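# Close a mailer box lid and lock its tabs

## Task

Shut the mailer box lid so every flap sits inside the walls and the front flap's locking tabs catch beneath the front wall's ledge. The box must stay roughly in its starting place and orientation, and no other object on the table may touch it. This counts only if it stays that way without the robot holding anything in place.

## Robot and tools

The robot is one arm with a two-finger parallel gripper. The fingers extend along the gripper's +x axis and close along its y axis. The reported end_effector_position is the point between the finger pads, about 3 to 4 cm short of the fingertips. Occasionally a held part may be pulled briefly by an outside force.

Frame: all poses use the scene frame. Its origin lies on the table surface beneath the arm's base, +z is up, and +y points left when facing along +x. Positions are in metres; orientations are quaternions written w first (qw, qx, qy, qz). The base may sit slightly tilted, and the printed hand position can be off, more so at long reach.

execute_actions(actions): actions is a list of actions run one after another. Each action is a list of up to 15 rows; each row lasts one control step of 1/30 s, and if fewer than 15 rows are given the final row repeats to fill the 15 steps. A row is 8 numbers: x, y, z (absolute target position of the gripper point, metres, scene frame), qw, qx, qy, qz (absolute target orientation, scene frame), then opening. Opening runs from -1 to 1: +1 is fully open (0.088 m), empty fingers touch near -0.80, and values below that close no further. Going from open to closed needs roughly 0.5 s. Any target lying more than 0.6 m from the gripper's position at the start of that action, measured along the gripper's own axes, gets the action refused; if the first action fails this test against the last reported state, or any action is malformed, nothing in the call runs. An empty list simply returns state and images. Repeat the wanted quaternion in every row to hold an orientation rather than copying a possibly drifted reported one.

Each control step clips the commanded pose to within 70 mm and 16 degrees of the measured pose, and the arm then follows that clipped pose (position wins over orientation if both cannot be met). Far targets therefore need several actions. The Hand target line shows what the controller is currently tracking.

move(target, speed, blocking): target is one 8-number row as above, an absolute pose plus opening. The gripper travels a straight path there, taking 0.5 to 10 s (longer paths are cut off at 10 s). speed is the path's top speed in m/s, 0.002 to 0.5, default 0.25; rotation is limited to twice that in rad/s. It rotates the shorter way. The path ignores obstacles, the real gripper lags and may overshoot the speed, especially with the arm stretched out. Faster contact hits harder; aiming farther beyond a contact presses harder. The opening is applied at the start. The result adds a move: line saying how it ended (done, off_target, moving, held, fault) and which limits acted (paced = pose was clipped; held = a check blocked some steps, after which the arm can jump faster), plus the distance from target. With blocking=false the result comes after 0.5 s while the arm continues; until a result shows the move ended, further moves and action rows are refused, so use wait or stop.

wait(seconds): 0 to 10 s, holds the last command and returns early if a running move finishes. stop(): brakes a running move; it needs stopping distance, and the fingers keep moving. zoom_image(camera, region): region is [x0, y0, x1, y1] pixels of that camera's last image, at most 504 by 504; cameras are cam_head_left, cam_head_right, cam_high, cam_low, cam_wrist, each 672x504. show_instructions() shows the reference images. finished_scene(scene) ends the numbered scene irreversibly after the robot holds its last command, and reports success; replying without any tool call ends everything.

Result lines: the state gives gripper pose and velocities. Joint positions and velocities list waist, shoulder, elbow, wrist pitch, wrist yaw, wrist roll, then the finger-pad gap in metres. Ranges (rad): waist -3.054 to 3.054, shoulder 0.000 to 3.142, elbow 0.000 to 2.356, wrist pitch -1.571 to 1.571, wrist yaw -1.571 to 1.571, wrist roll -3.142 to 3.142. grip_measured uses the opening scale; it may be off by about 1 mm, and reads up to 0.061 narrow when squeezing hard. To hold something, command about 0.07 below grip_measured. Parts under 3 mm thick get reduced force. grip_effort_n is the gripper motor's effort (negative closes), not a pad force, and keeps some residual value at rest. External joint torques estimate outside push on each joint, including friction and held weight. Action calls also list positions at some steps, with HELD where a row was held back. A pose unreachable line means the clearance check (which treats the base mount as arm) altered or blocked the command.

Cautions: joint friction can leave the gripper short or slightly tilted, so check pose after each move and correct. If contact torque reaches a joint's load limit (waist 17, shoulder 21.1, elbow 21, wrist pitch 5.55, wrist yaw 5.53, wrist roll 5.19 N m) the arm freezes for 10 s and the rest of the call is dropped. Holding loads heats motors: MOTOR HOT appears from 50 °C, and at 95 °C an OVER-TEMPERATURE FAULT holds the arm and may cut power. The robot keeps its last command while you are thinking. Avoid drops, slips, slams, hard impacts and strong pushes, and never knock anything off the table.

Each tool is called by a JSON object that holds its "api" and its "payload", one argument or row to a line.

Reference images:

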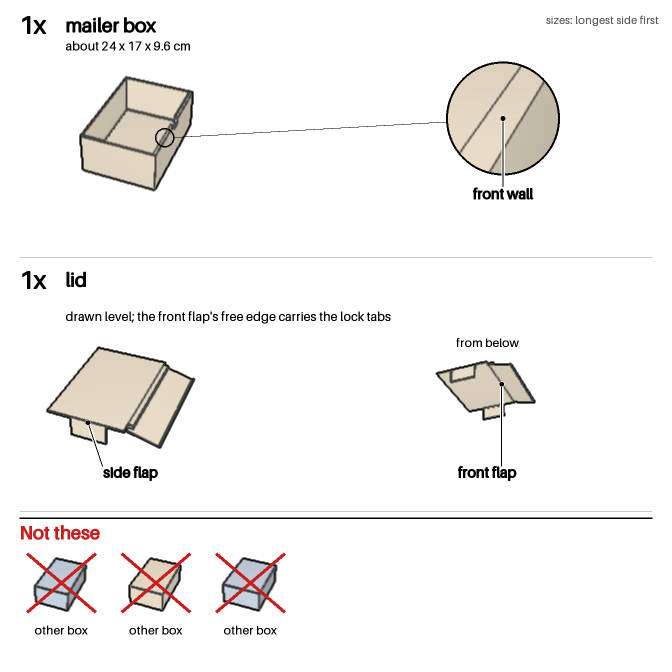

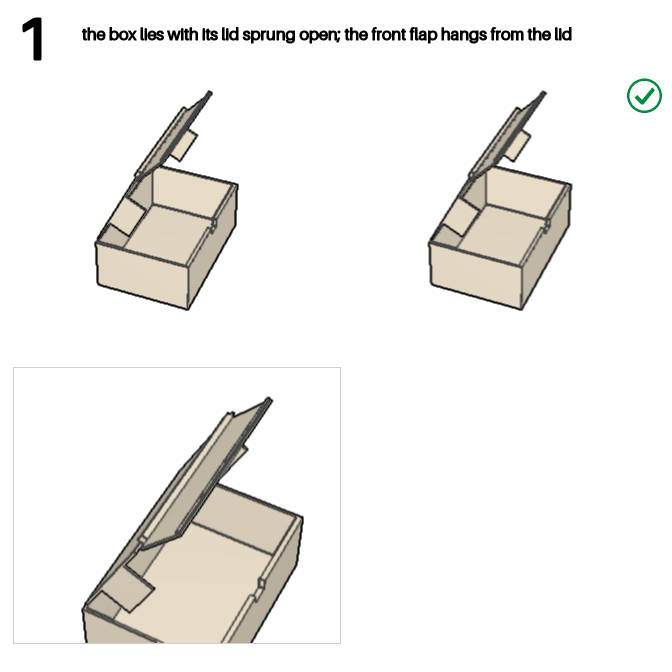

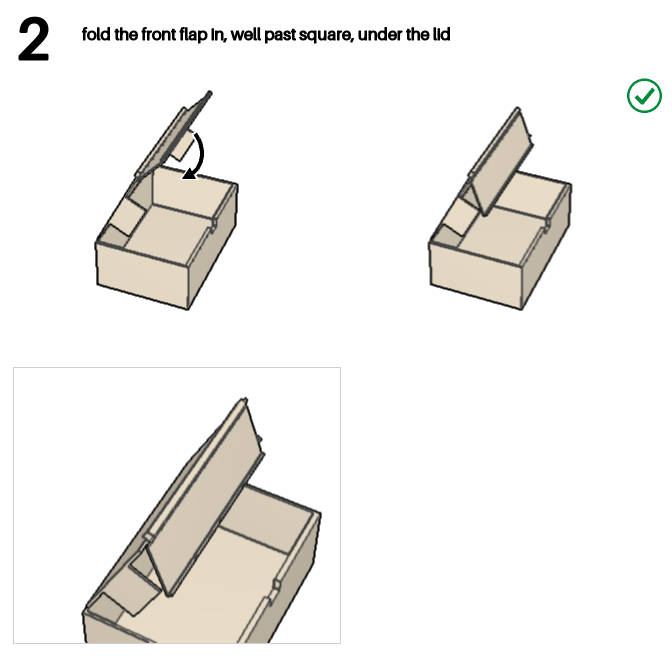

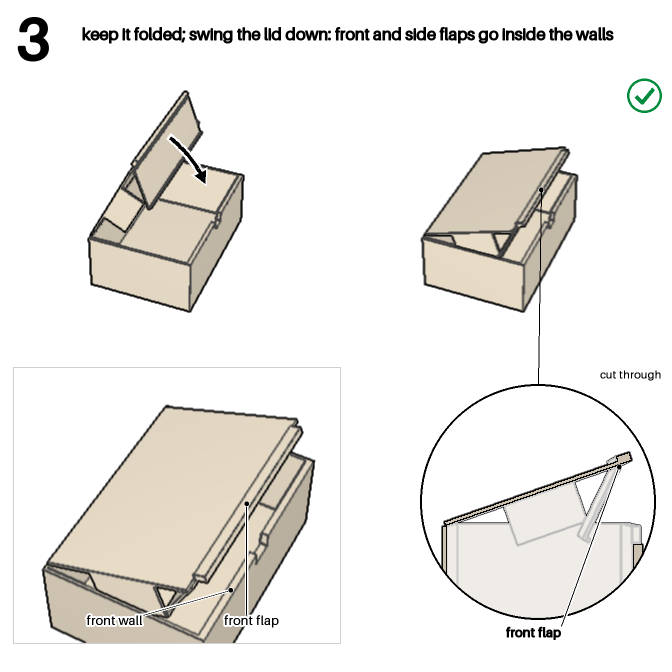

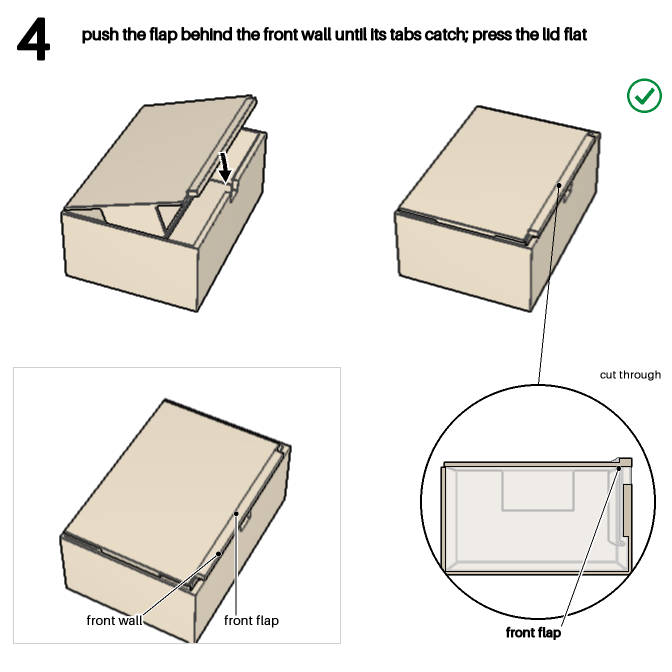

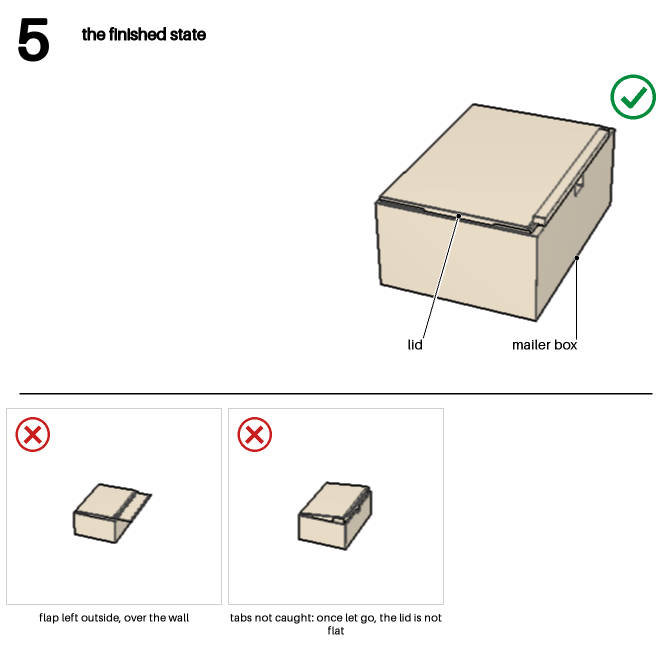

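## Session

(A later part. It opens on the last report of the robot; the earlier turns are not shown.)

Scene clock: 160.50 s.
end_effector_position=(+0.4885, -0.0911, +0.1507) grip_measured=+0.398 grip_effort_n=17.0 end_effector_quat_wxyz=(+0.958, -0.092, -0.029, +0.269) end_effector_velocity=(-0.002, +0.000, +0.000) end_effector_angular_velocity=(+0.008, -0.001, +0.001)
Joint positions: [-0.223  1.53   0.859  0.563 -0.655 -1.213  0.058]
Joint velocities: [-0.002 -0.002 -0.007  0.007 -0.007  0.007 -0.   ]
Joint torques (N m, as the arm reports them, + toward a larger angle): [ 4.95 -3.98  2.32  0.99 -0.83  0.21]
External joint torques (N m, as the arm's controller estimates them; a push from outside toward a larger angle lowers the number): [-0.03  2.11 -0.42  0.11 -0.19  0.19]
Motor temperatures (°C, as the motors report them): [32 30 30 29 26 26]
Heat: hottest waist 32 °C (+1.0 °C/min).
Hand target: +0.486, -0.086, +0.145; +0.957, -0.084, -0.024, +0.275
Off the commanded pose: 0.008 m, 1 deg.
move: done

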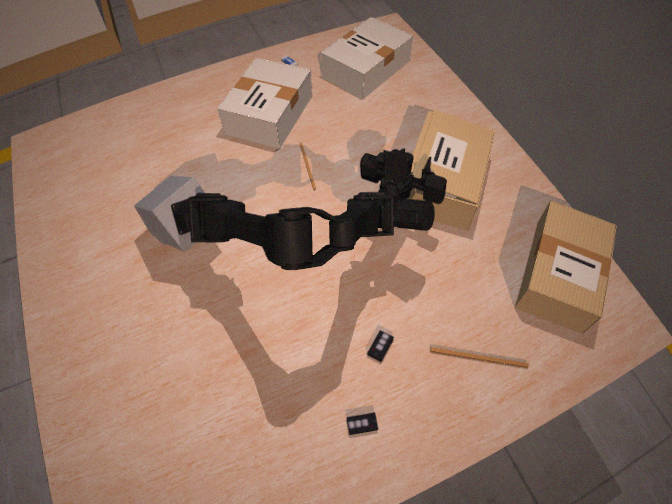

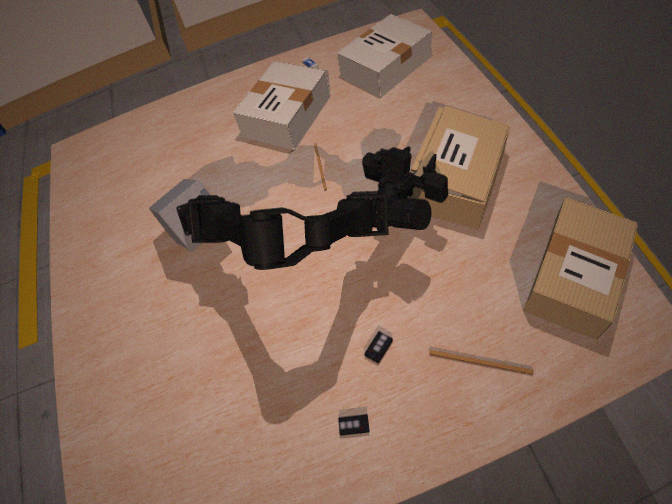

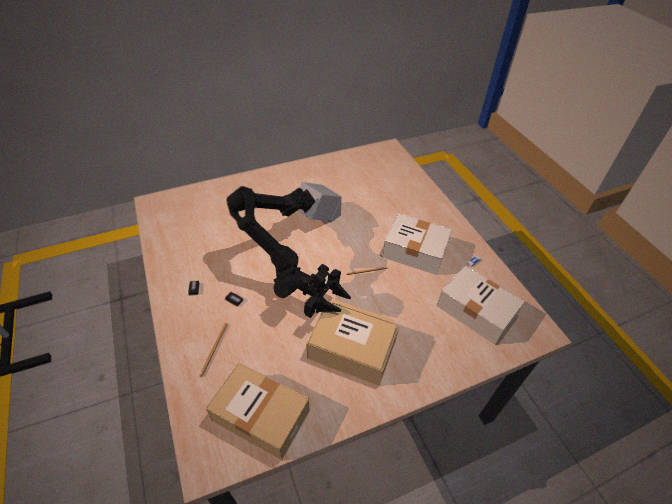

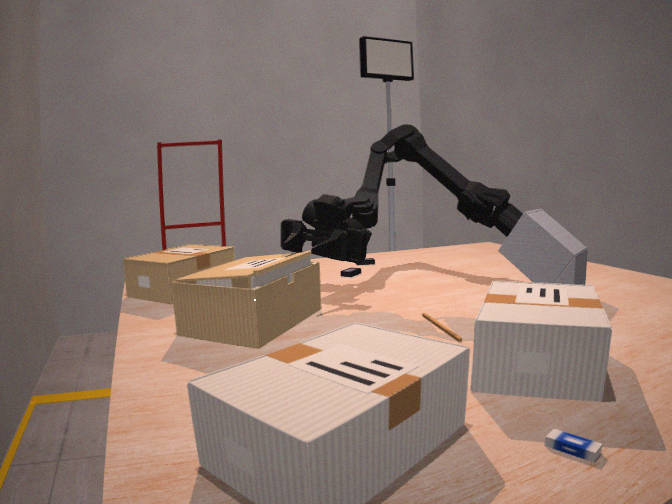

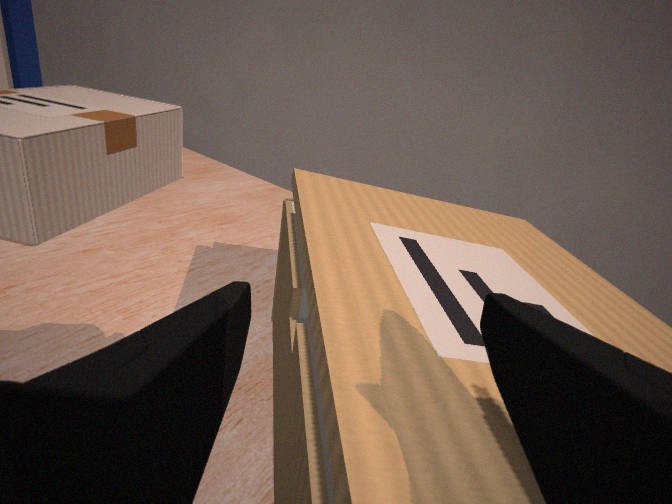

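{"api": "move", "payload": {
  "target": [0.484,-0.084,0.117,0.961,0,0,0.276,0.4],
  "speed": 0.05
}}

{"api": "move", "payload": {
  "target": [0.452,-0.062,0.119,0.961,0,0,0.276,0.4],
  "speed": 0.03
}}

Scene clock: 166.40 s.
end_effector_position=(+0.4884, -0.0902, +0.1398) grip_measured=+0.398 grip_effort_n=17.0 end_effector_quat_wxyz=(+0.962, -0.016, -0.033, +0.271) end_effector_velocity=(-0.002, +0.002, -0.002) end_effector_angular_velocity=(+0.013, +0.008, +0.011)
Joint positions: [-0.26   1.587  0.859  0.647 -0.734 -1.055  0.058]
Joint velocities: [-0.002  0.002 -0.002 -0.007 -0.007  0.007  0.   ]
Joint torques (N m, as the arm reports them, + toward a larger angle): [ 3.   -2.23  1.64  0.36  0.08  0.49]
External joint torques (N m, as the arm's controller estimates them; a push from outside toward a larger angle lowers the number): [-2.11  4.06 -0.88 -0.54  0.71  0.48]
Motor temperatures (°C, as the motors report them): [32 30 30 29 26 26]
Heat: hottest waist 32 °C (+1.0 °C/min).
Hand target: +0.483, -0.084, +0.118; +0.961, +0.000, +0.000, +0.276
Off the commanded pose: 0.024 m, 4 deg.
move: off_target

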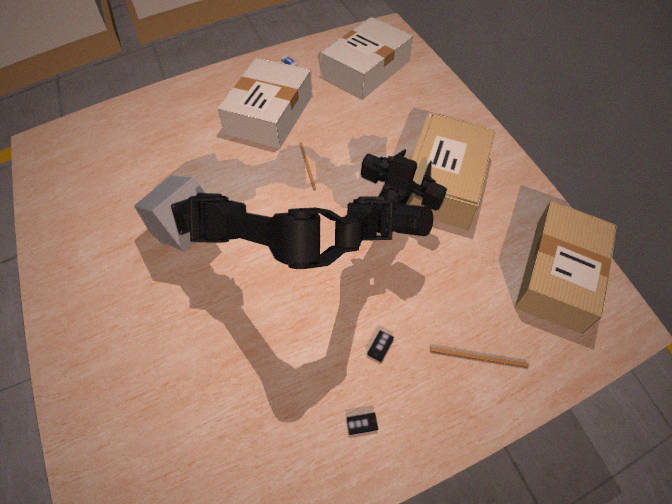

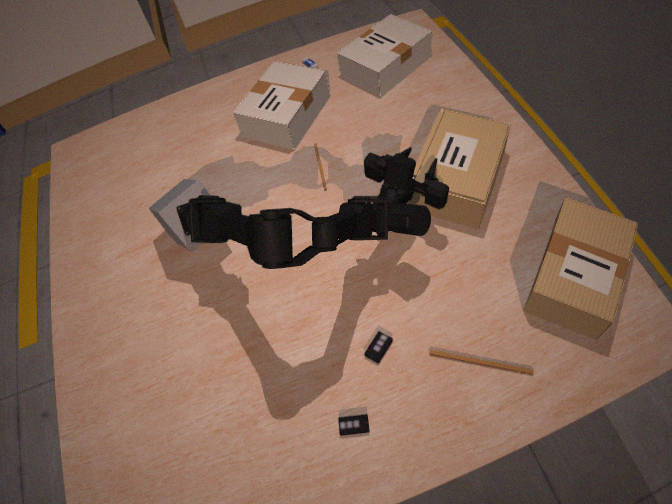

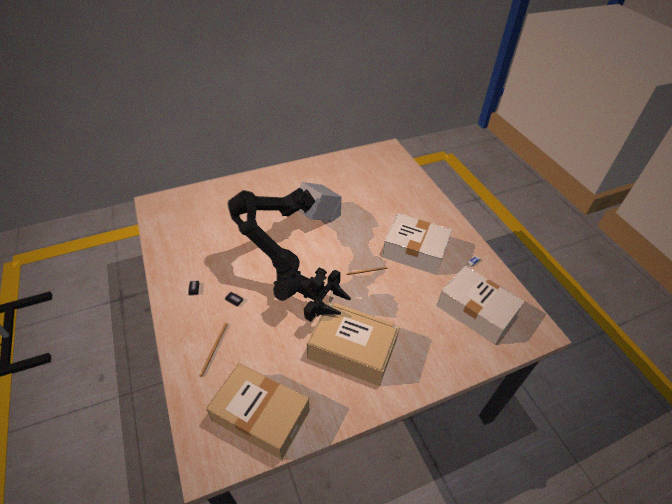

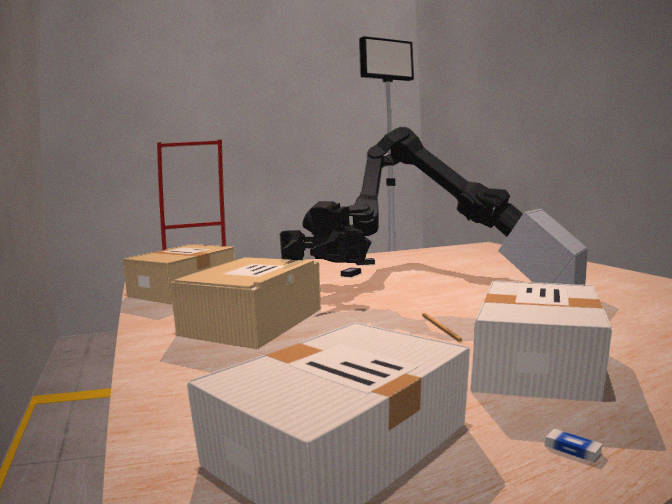

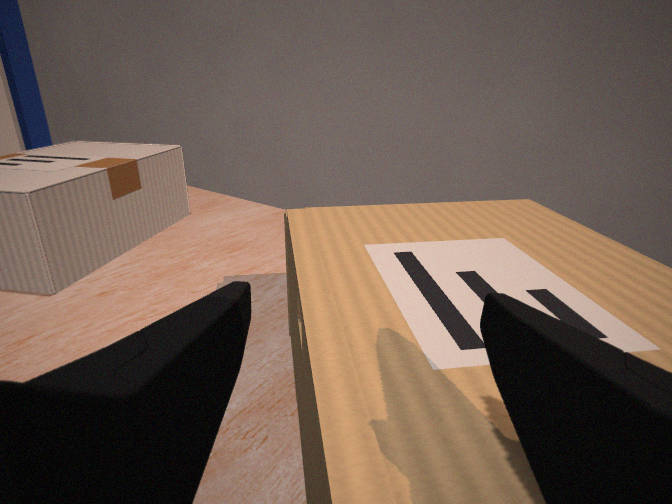

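Scene clock: 168.37 s.
end_effector_position=(+0.4596, -0.0665, +0.1392) grip_measured=+0.398 grip_effort_n=16.0 end_effector_quat_wxyz=(+0.961, -0.015, -0.037, +0.273) end_effector_velocity=(-0.005, +0.003, -0.001) end_effector_angular_velocity=(-0.002, -0.003, +0.007)
Joint positions: [-0.244  1.565  0.707  0.779 -0.728 -1.053  0.059]
Joint velocities: [-0.002 -0.002 -0.017  0.007 -0.007 -0.007 -0.   ]
Joint torques (N m, as the arm reports them, + toward a larger angle): [ 2.73 -3.22 -0.19  0.12  0.42  0.57]
External joint torques (N m, as the arm's controller estimates them; a push from outside toward a larger angle lowers the number): [-2.07  2.41 -2.21 -0.77  1.06  0.56]
Motor temperatures (°C, as the motors report them): [32 30 30 29 26 26]
Heat: hottest waist 32 °C (+1.0 °C/min).
Hand target: +0.452, -0.062, +0.120; +0.961, -0.000, -0.000, +0.276
Off the commanded pose: 0.022 m, 5 deg.
move: off_target

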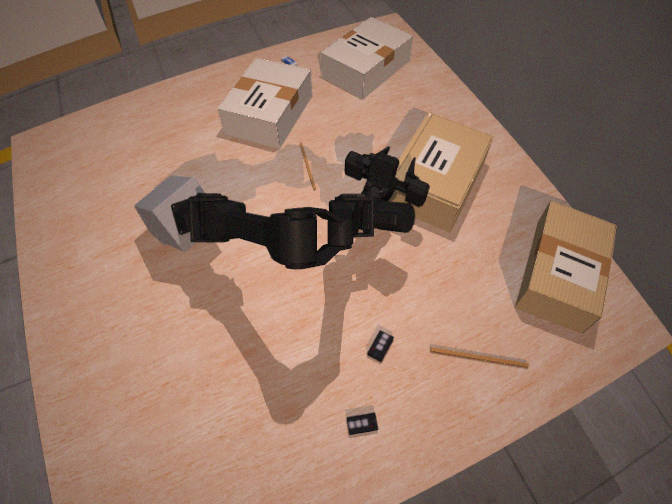

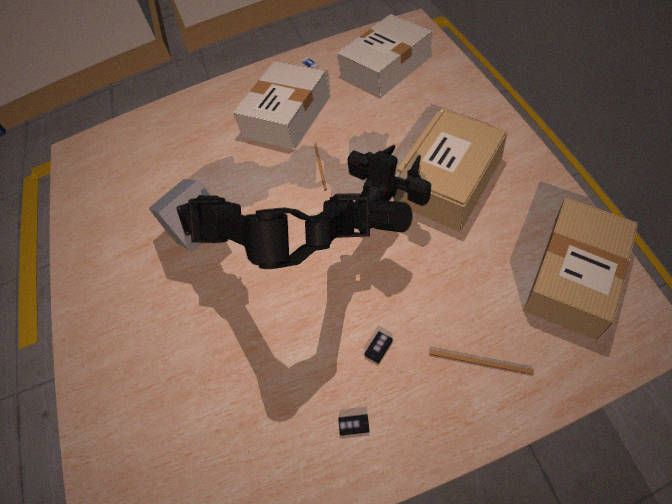

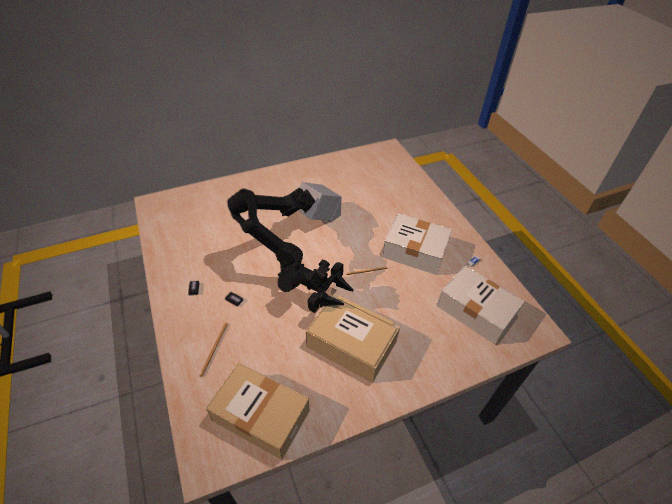

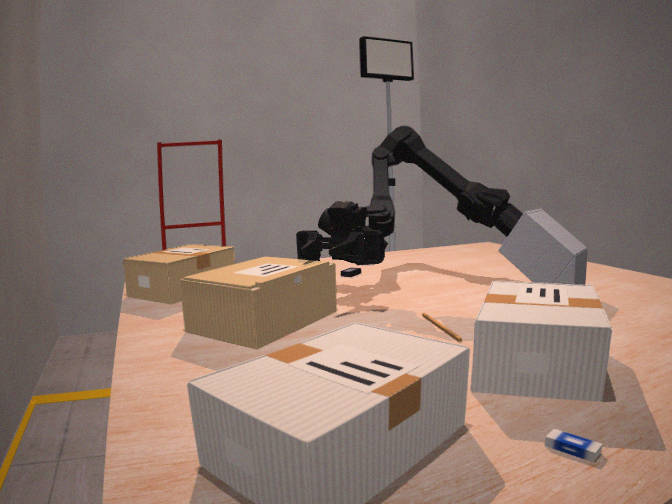

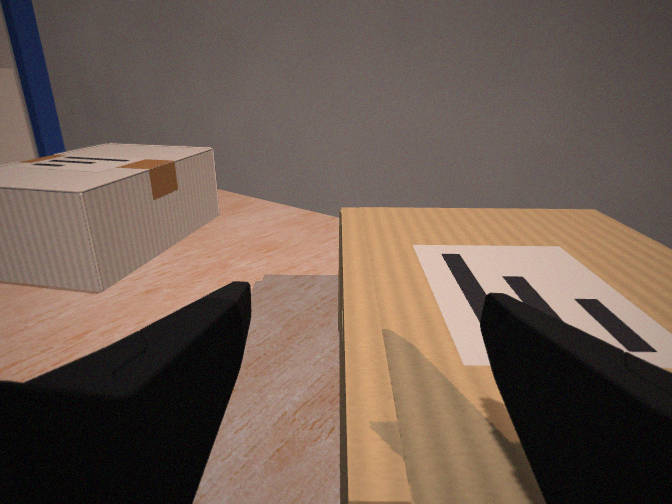

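Worked; about 4° left. Drag a bit in +y, then lift.

{"api": "move", "payload": {
  "target": [0.452,-0.044,0.119,0.961,0,0,0.276,0.4],
  "speed": 0.03
}}

{"api": "move", "payload": {
  "target": [0.42,-0.09,0.2,0.961,0,0,0.276,0.4],
  "speed": 0.12
}}

Scene clock: 173.53 s.
end_effector_position=(+0.4585, -0.0531, +0.1392) grip_measured=+0.398 grip_effort_n=16.0 end_effector_quat_wxyz=(+0.963, -0.017, -0.035, +0.268) end_effector_velocity=(-0.001, +0.002, -0.001) end_effector_angular_velocity=(-0.008, +0.001, -0.001)
Joint positions: [-0.21   1.595  0.676  0.85  -0.685 -1.046  0.059]
Joint velocities: [ 0.002  0.002 -0.007  0.007  0.007 -0.007  0.   ]
Joint torques (N m, as the arm reports them, + toward a larger angle): [ 3.57 -1.84  0.23  0.18  0.31  0.53]
External joint torques (N m, as the arm's controller estimates them; a push from outside toward a larger angle lowers the number): [-1.33  3.71 -1.75 -0.77  0.94  0.52]
Motor temperatures (°C, as the motors report them): [32 30 29 28 26 26]
Heat: hottest waist 32 °C (+1.0 °C/min).
Hand target: +0.451, -0.044, +0.120; +0.961, -0.000, +0.000, +0.276
Off the commanded pose: 0.023 m, 5 deg.
move: off_target

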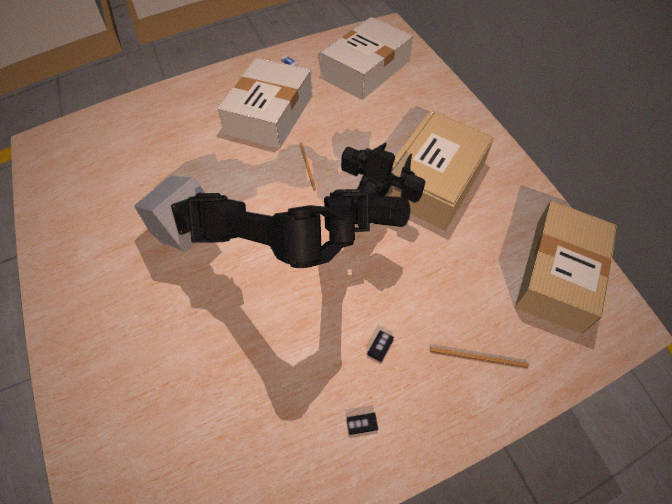

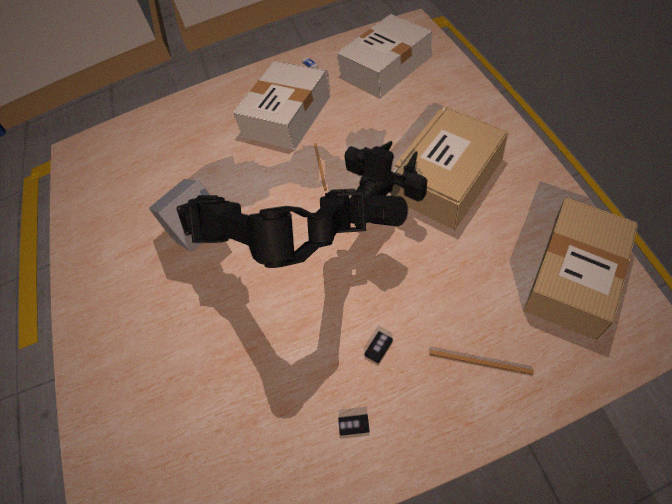

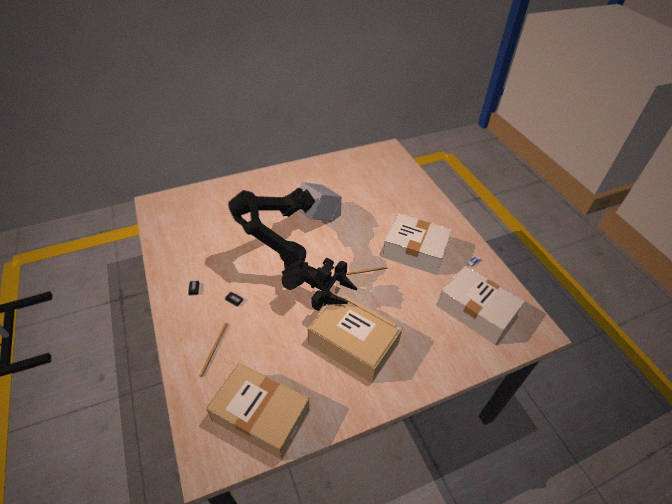

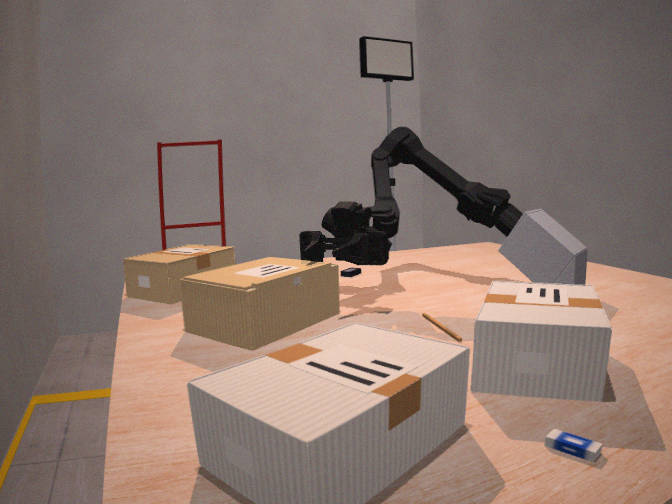

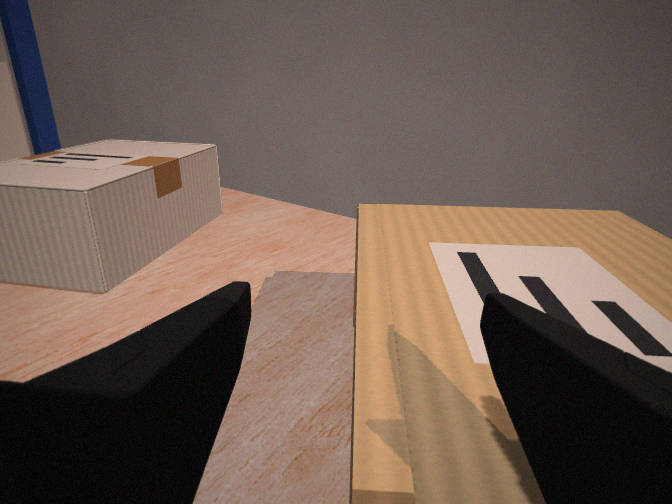

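Scene clock: 174.70 s.
end_effector_position=(+0.4210, -0.0892, +0.1992) grip_measured=+0.398 grip_effort_n=16.0 end_effector_quat_wxyz=(+0.961, -0.000, -0.002, +0.277) end_effector_velocity=(-0.004, +0.000, +0.001) end_effector_angular_velocity=(-0.004, +0.011, +0.010)
Joint positions: [-0.163  1.175  0.615  0.44  -0.6   -1.024  0.059]
Joint velocities: [ 0.002 -0.022 -0.002 -0.037  0.007 -0.007 -0.   ]
Joint torques (N m, as the arm reports them, + toward a larger angle): [ 3.86 -4.41  3.55  0.71 -0.5   0.08]
External joint torques (N m, as the arm's controller estimates them; a push from outside toward a larger angle lowers the number): [ 0.39  0.06  0.28 -0.2   0.14  0.08]
Motor temperatures (°C, as the motors report them): [32 30 29 28 26 26]
Heat: hottest waist 32 °C (+1.0 °C/min).
Hand target: +0.420, -0.090, +0.200; +0.961, -0.000, -0.000, +0.276
Off the commanded pose: 0.002 m, 0 deg.
move: done

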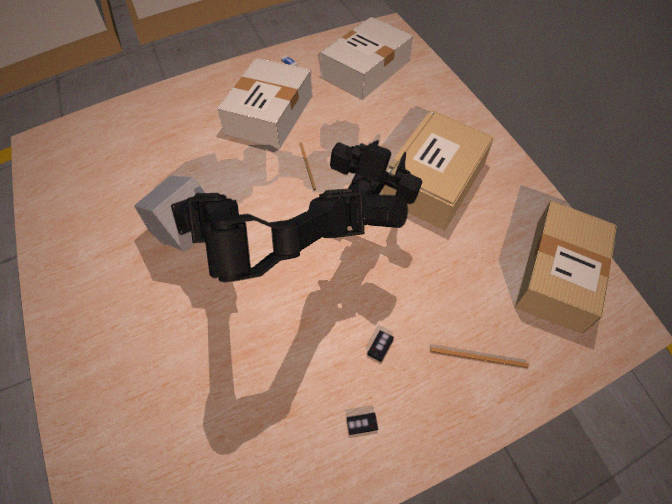

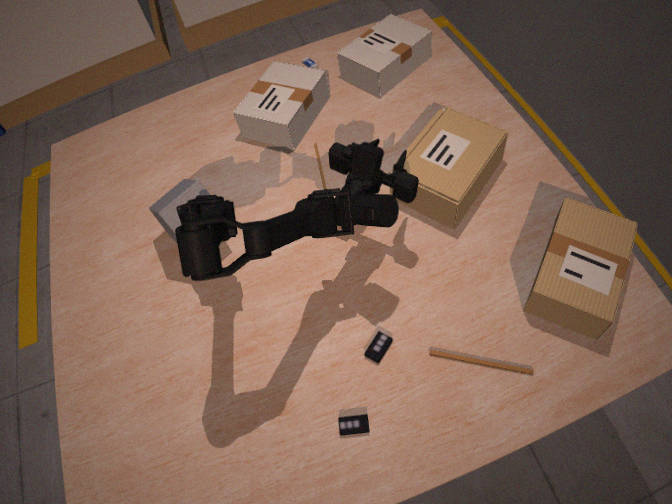

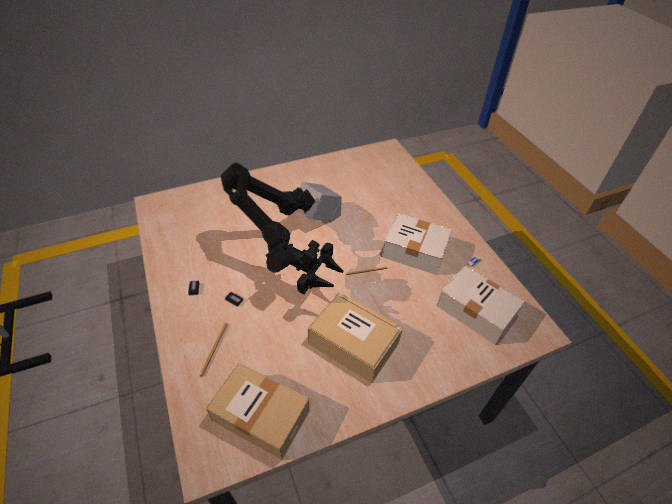

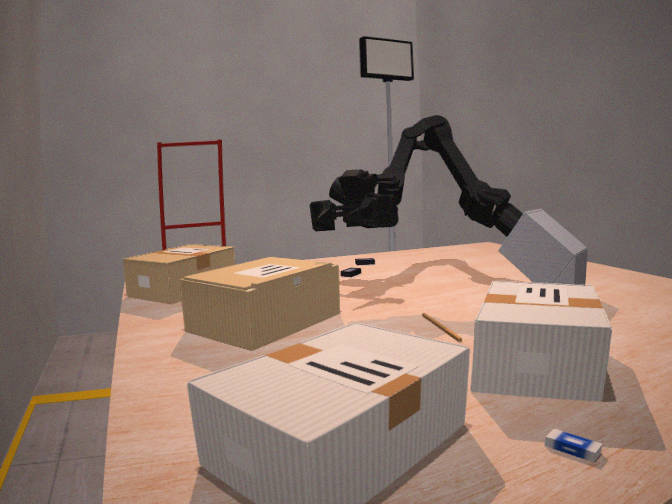

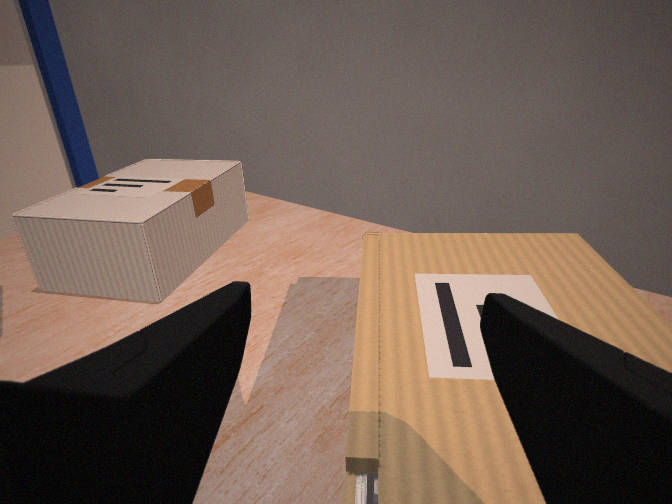

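{"api": "finished_scene", "payload": {
  "scene": 1
}}

The scene is finished: the task was done.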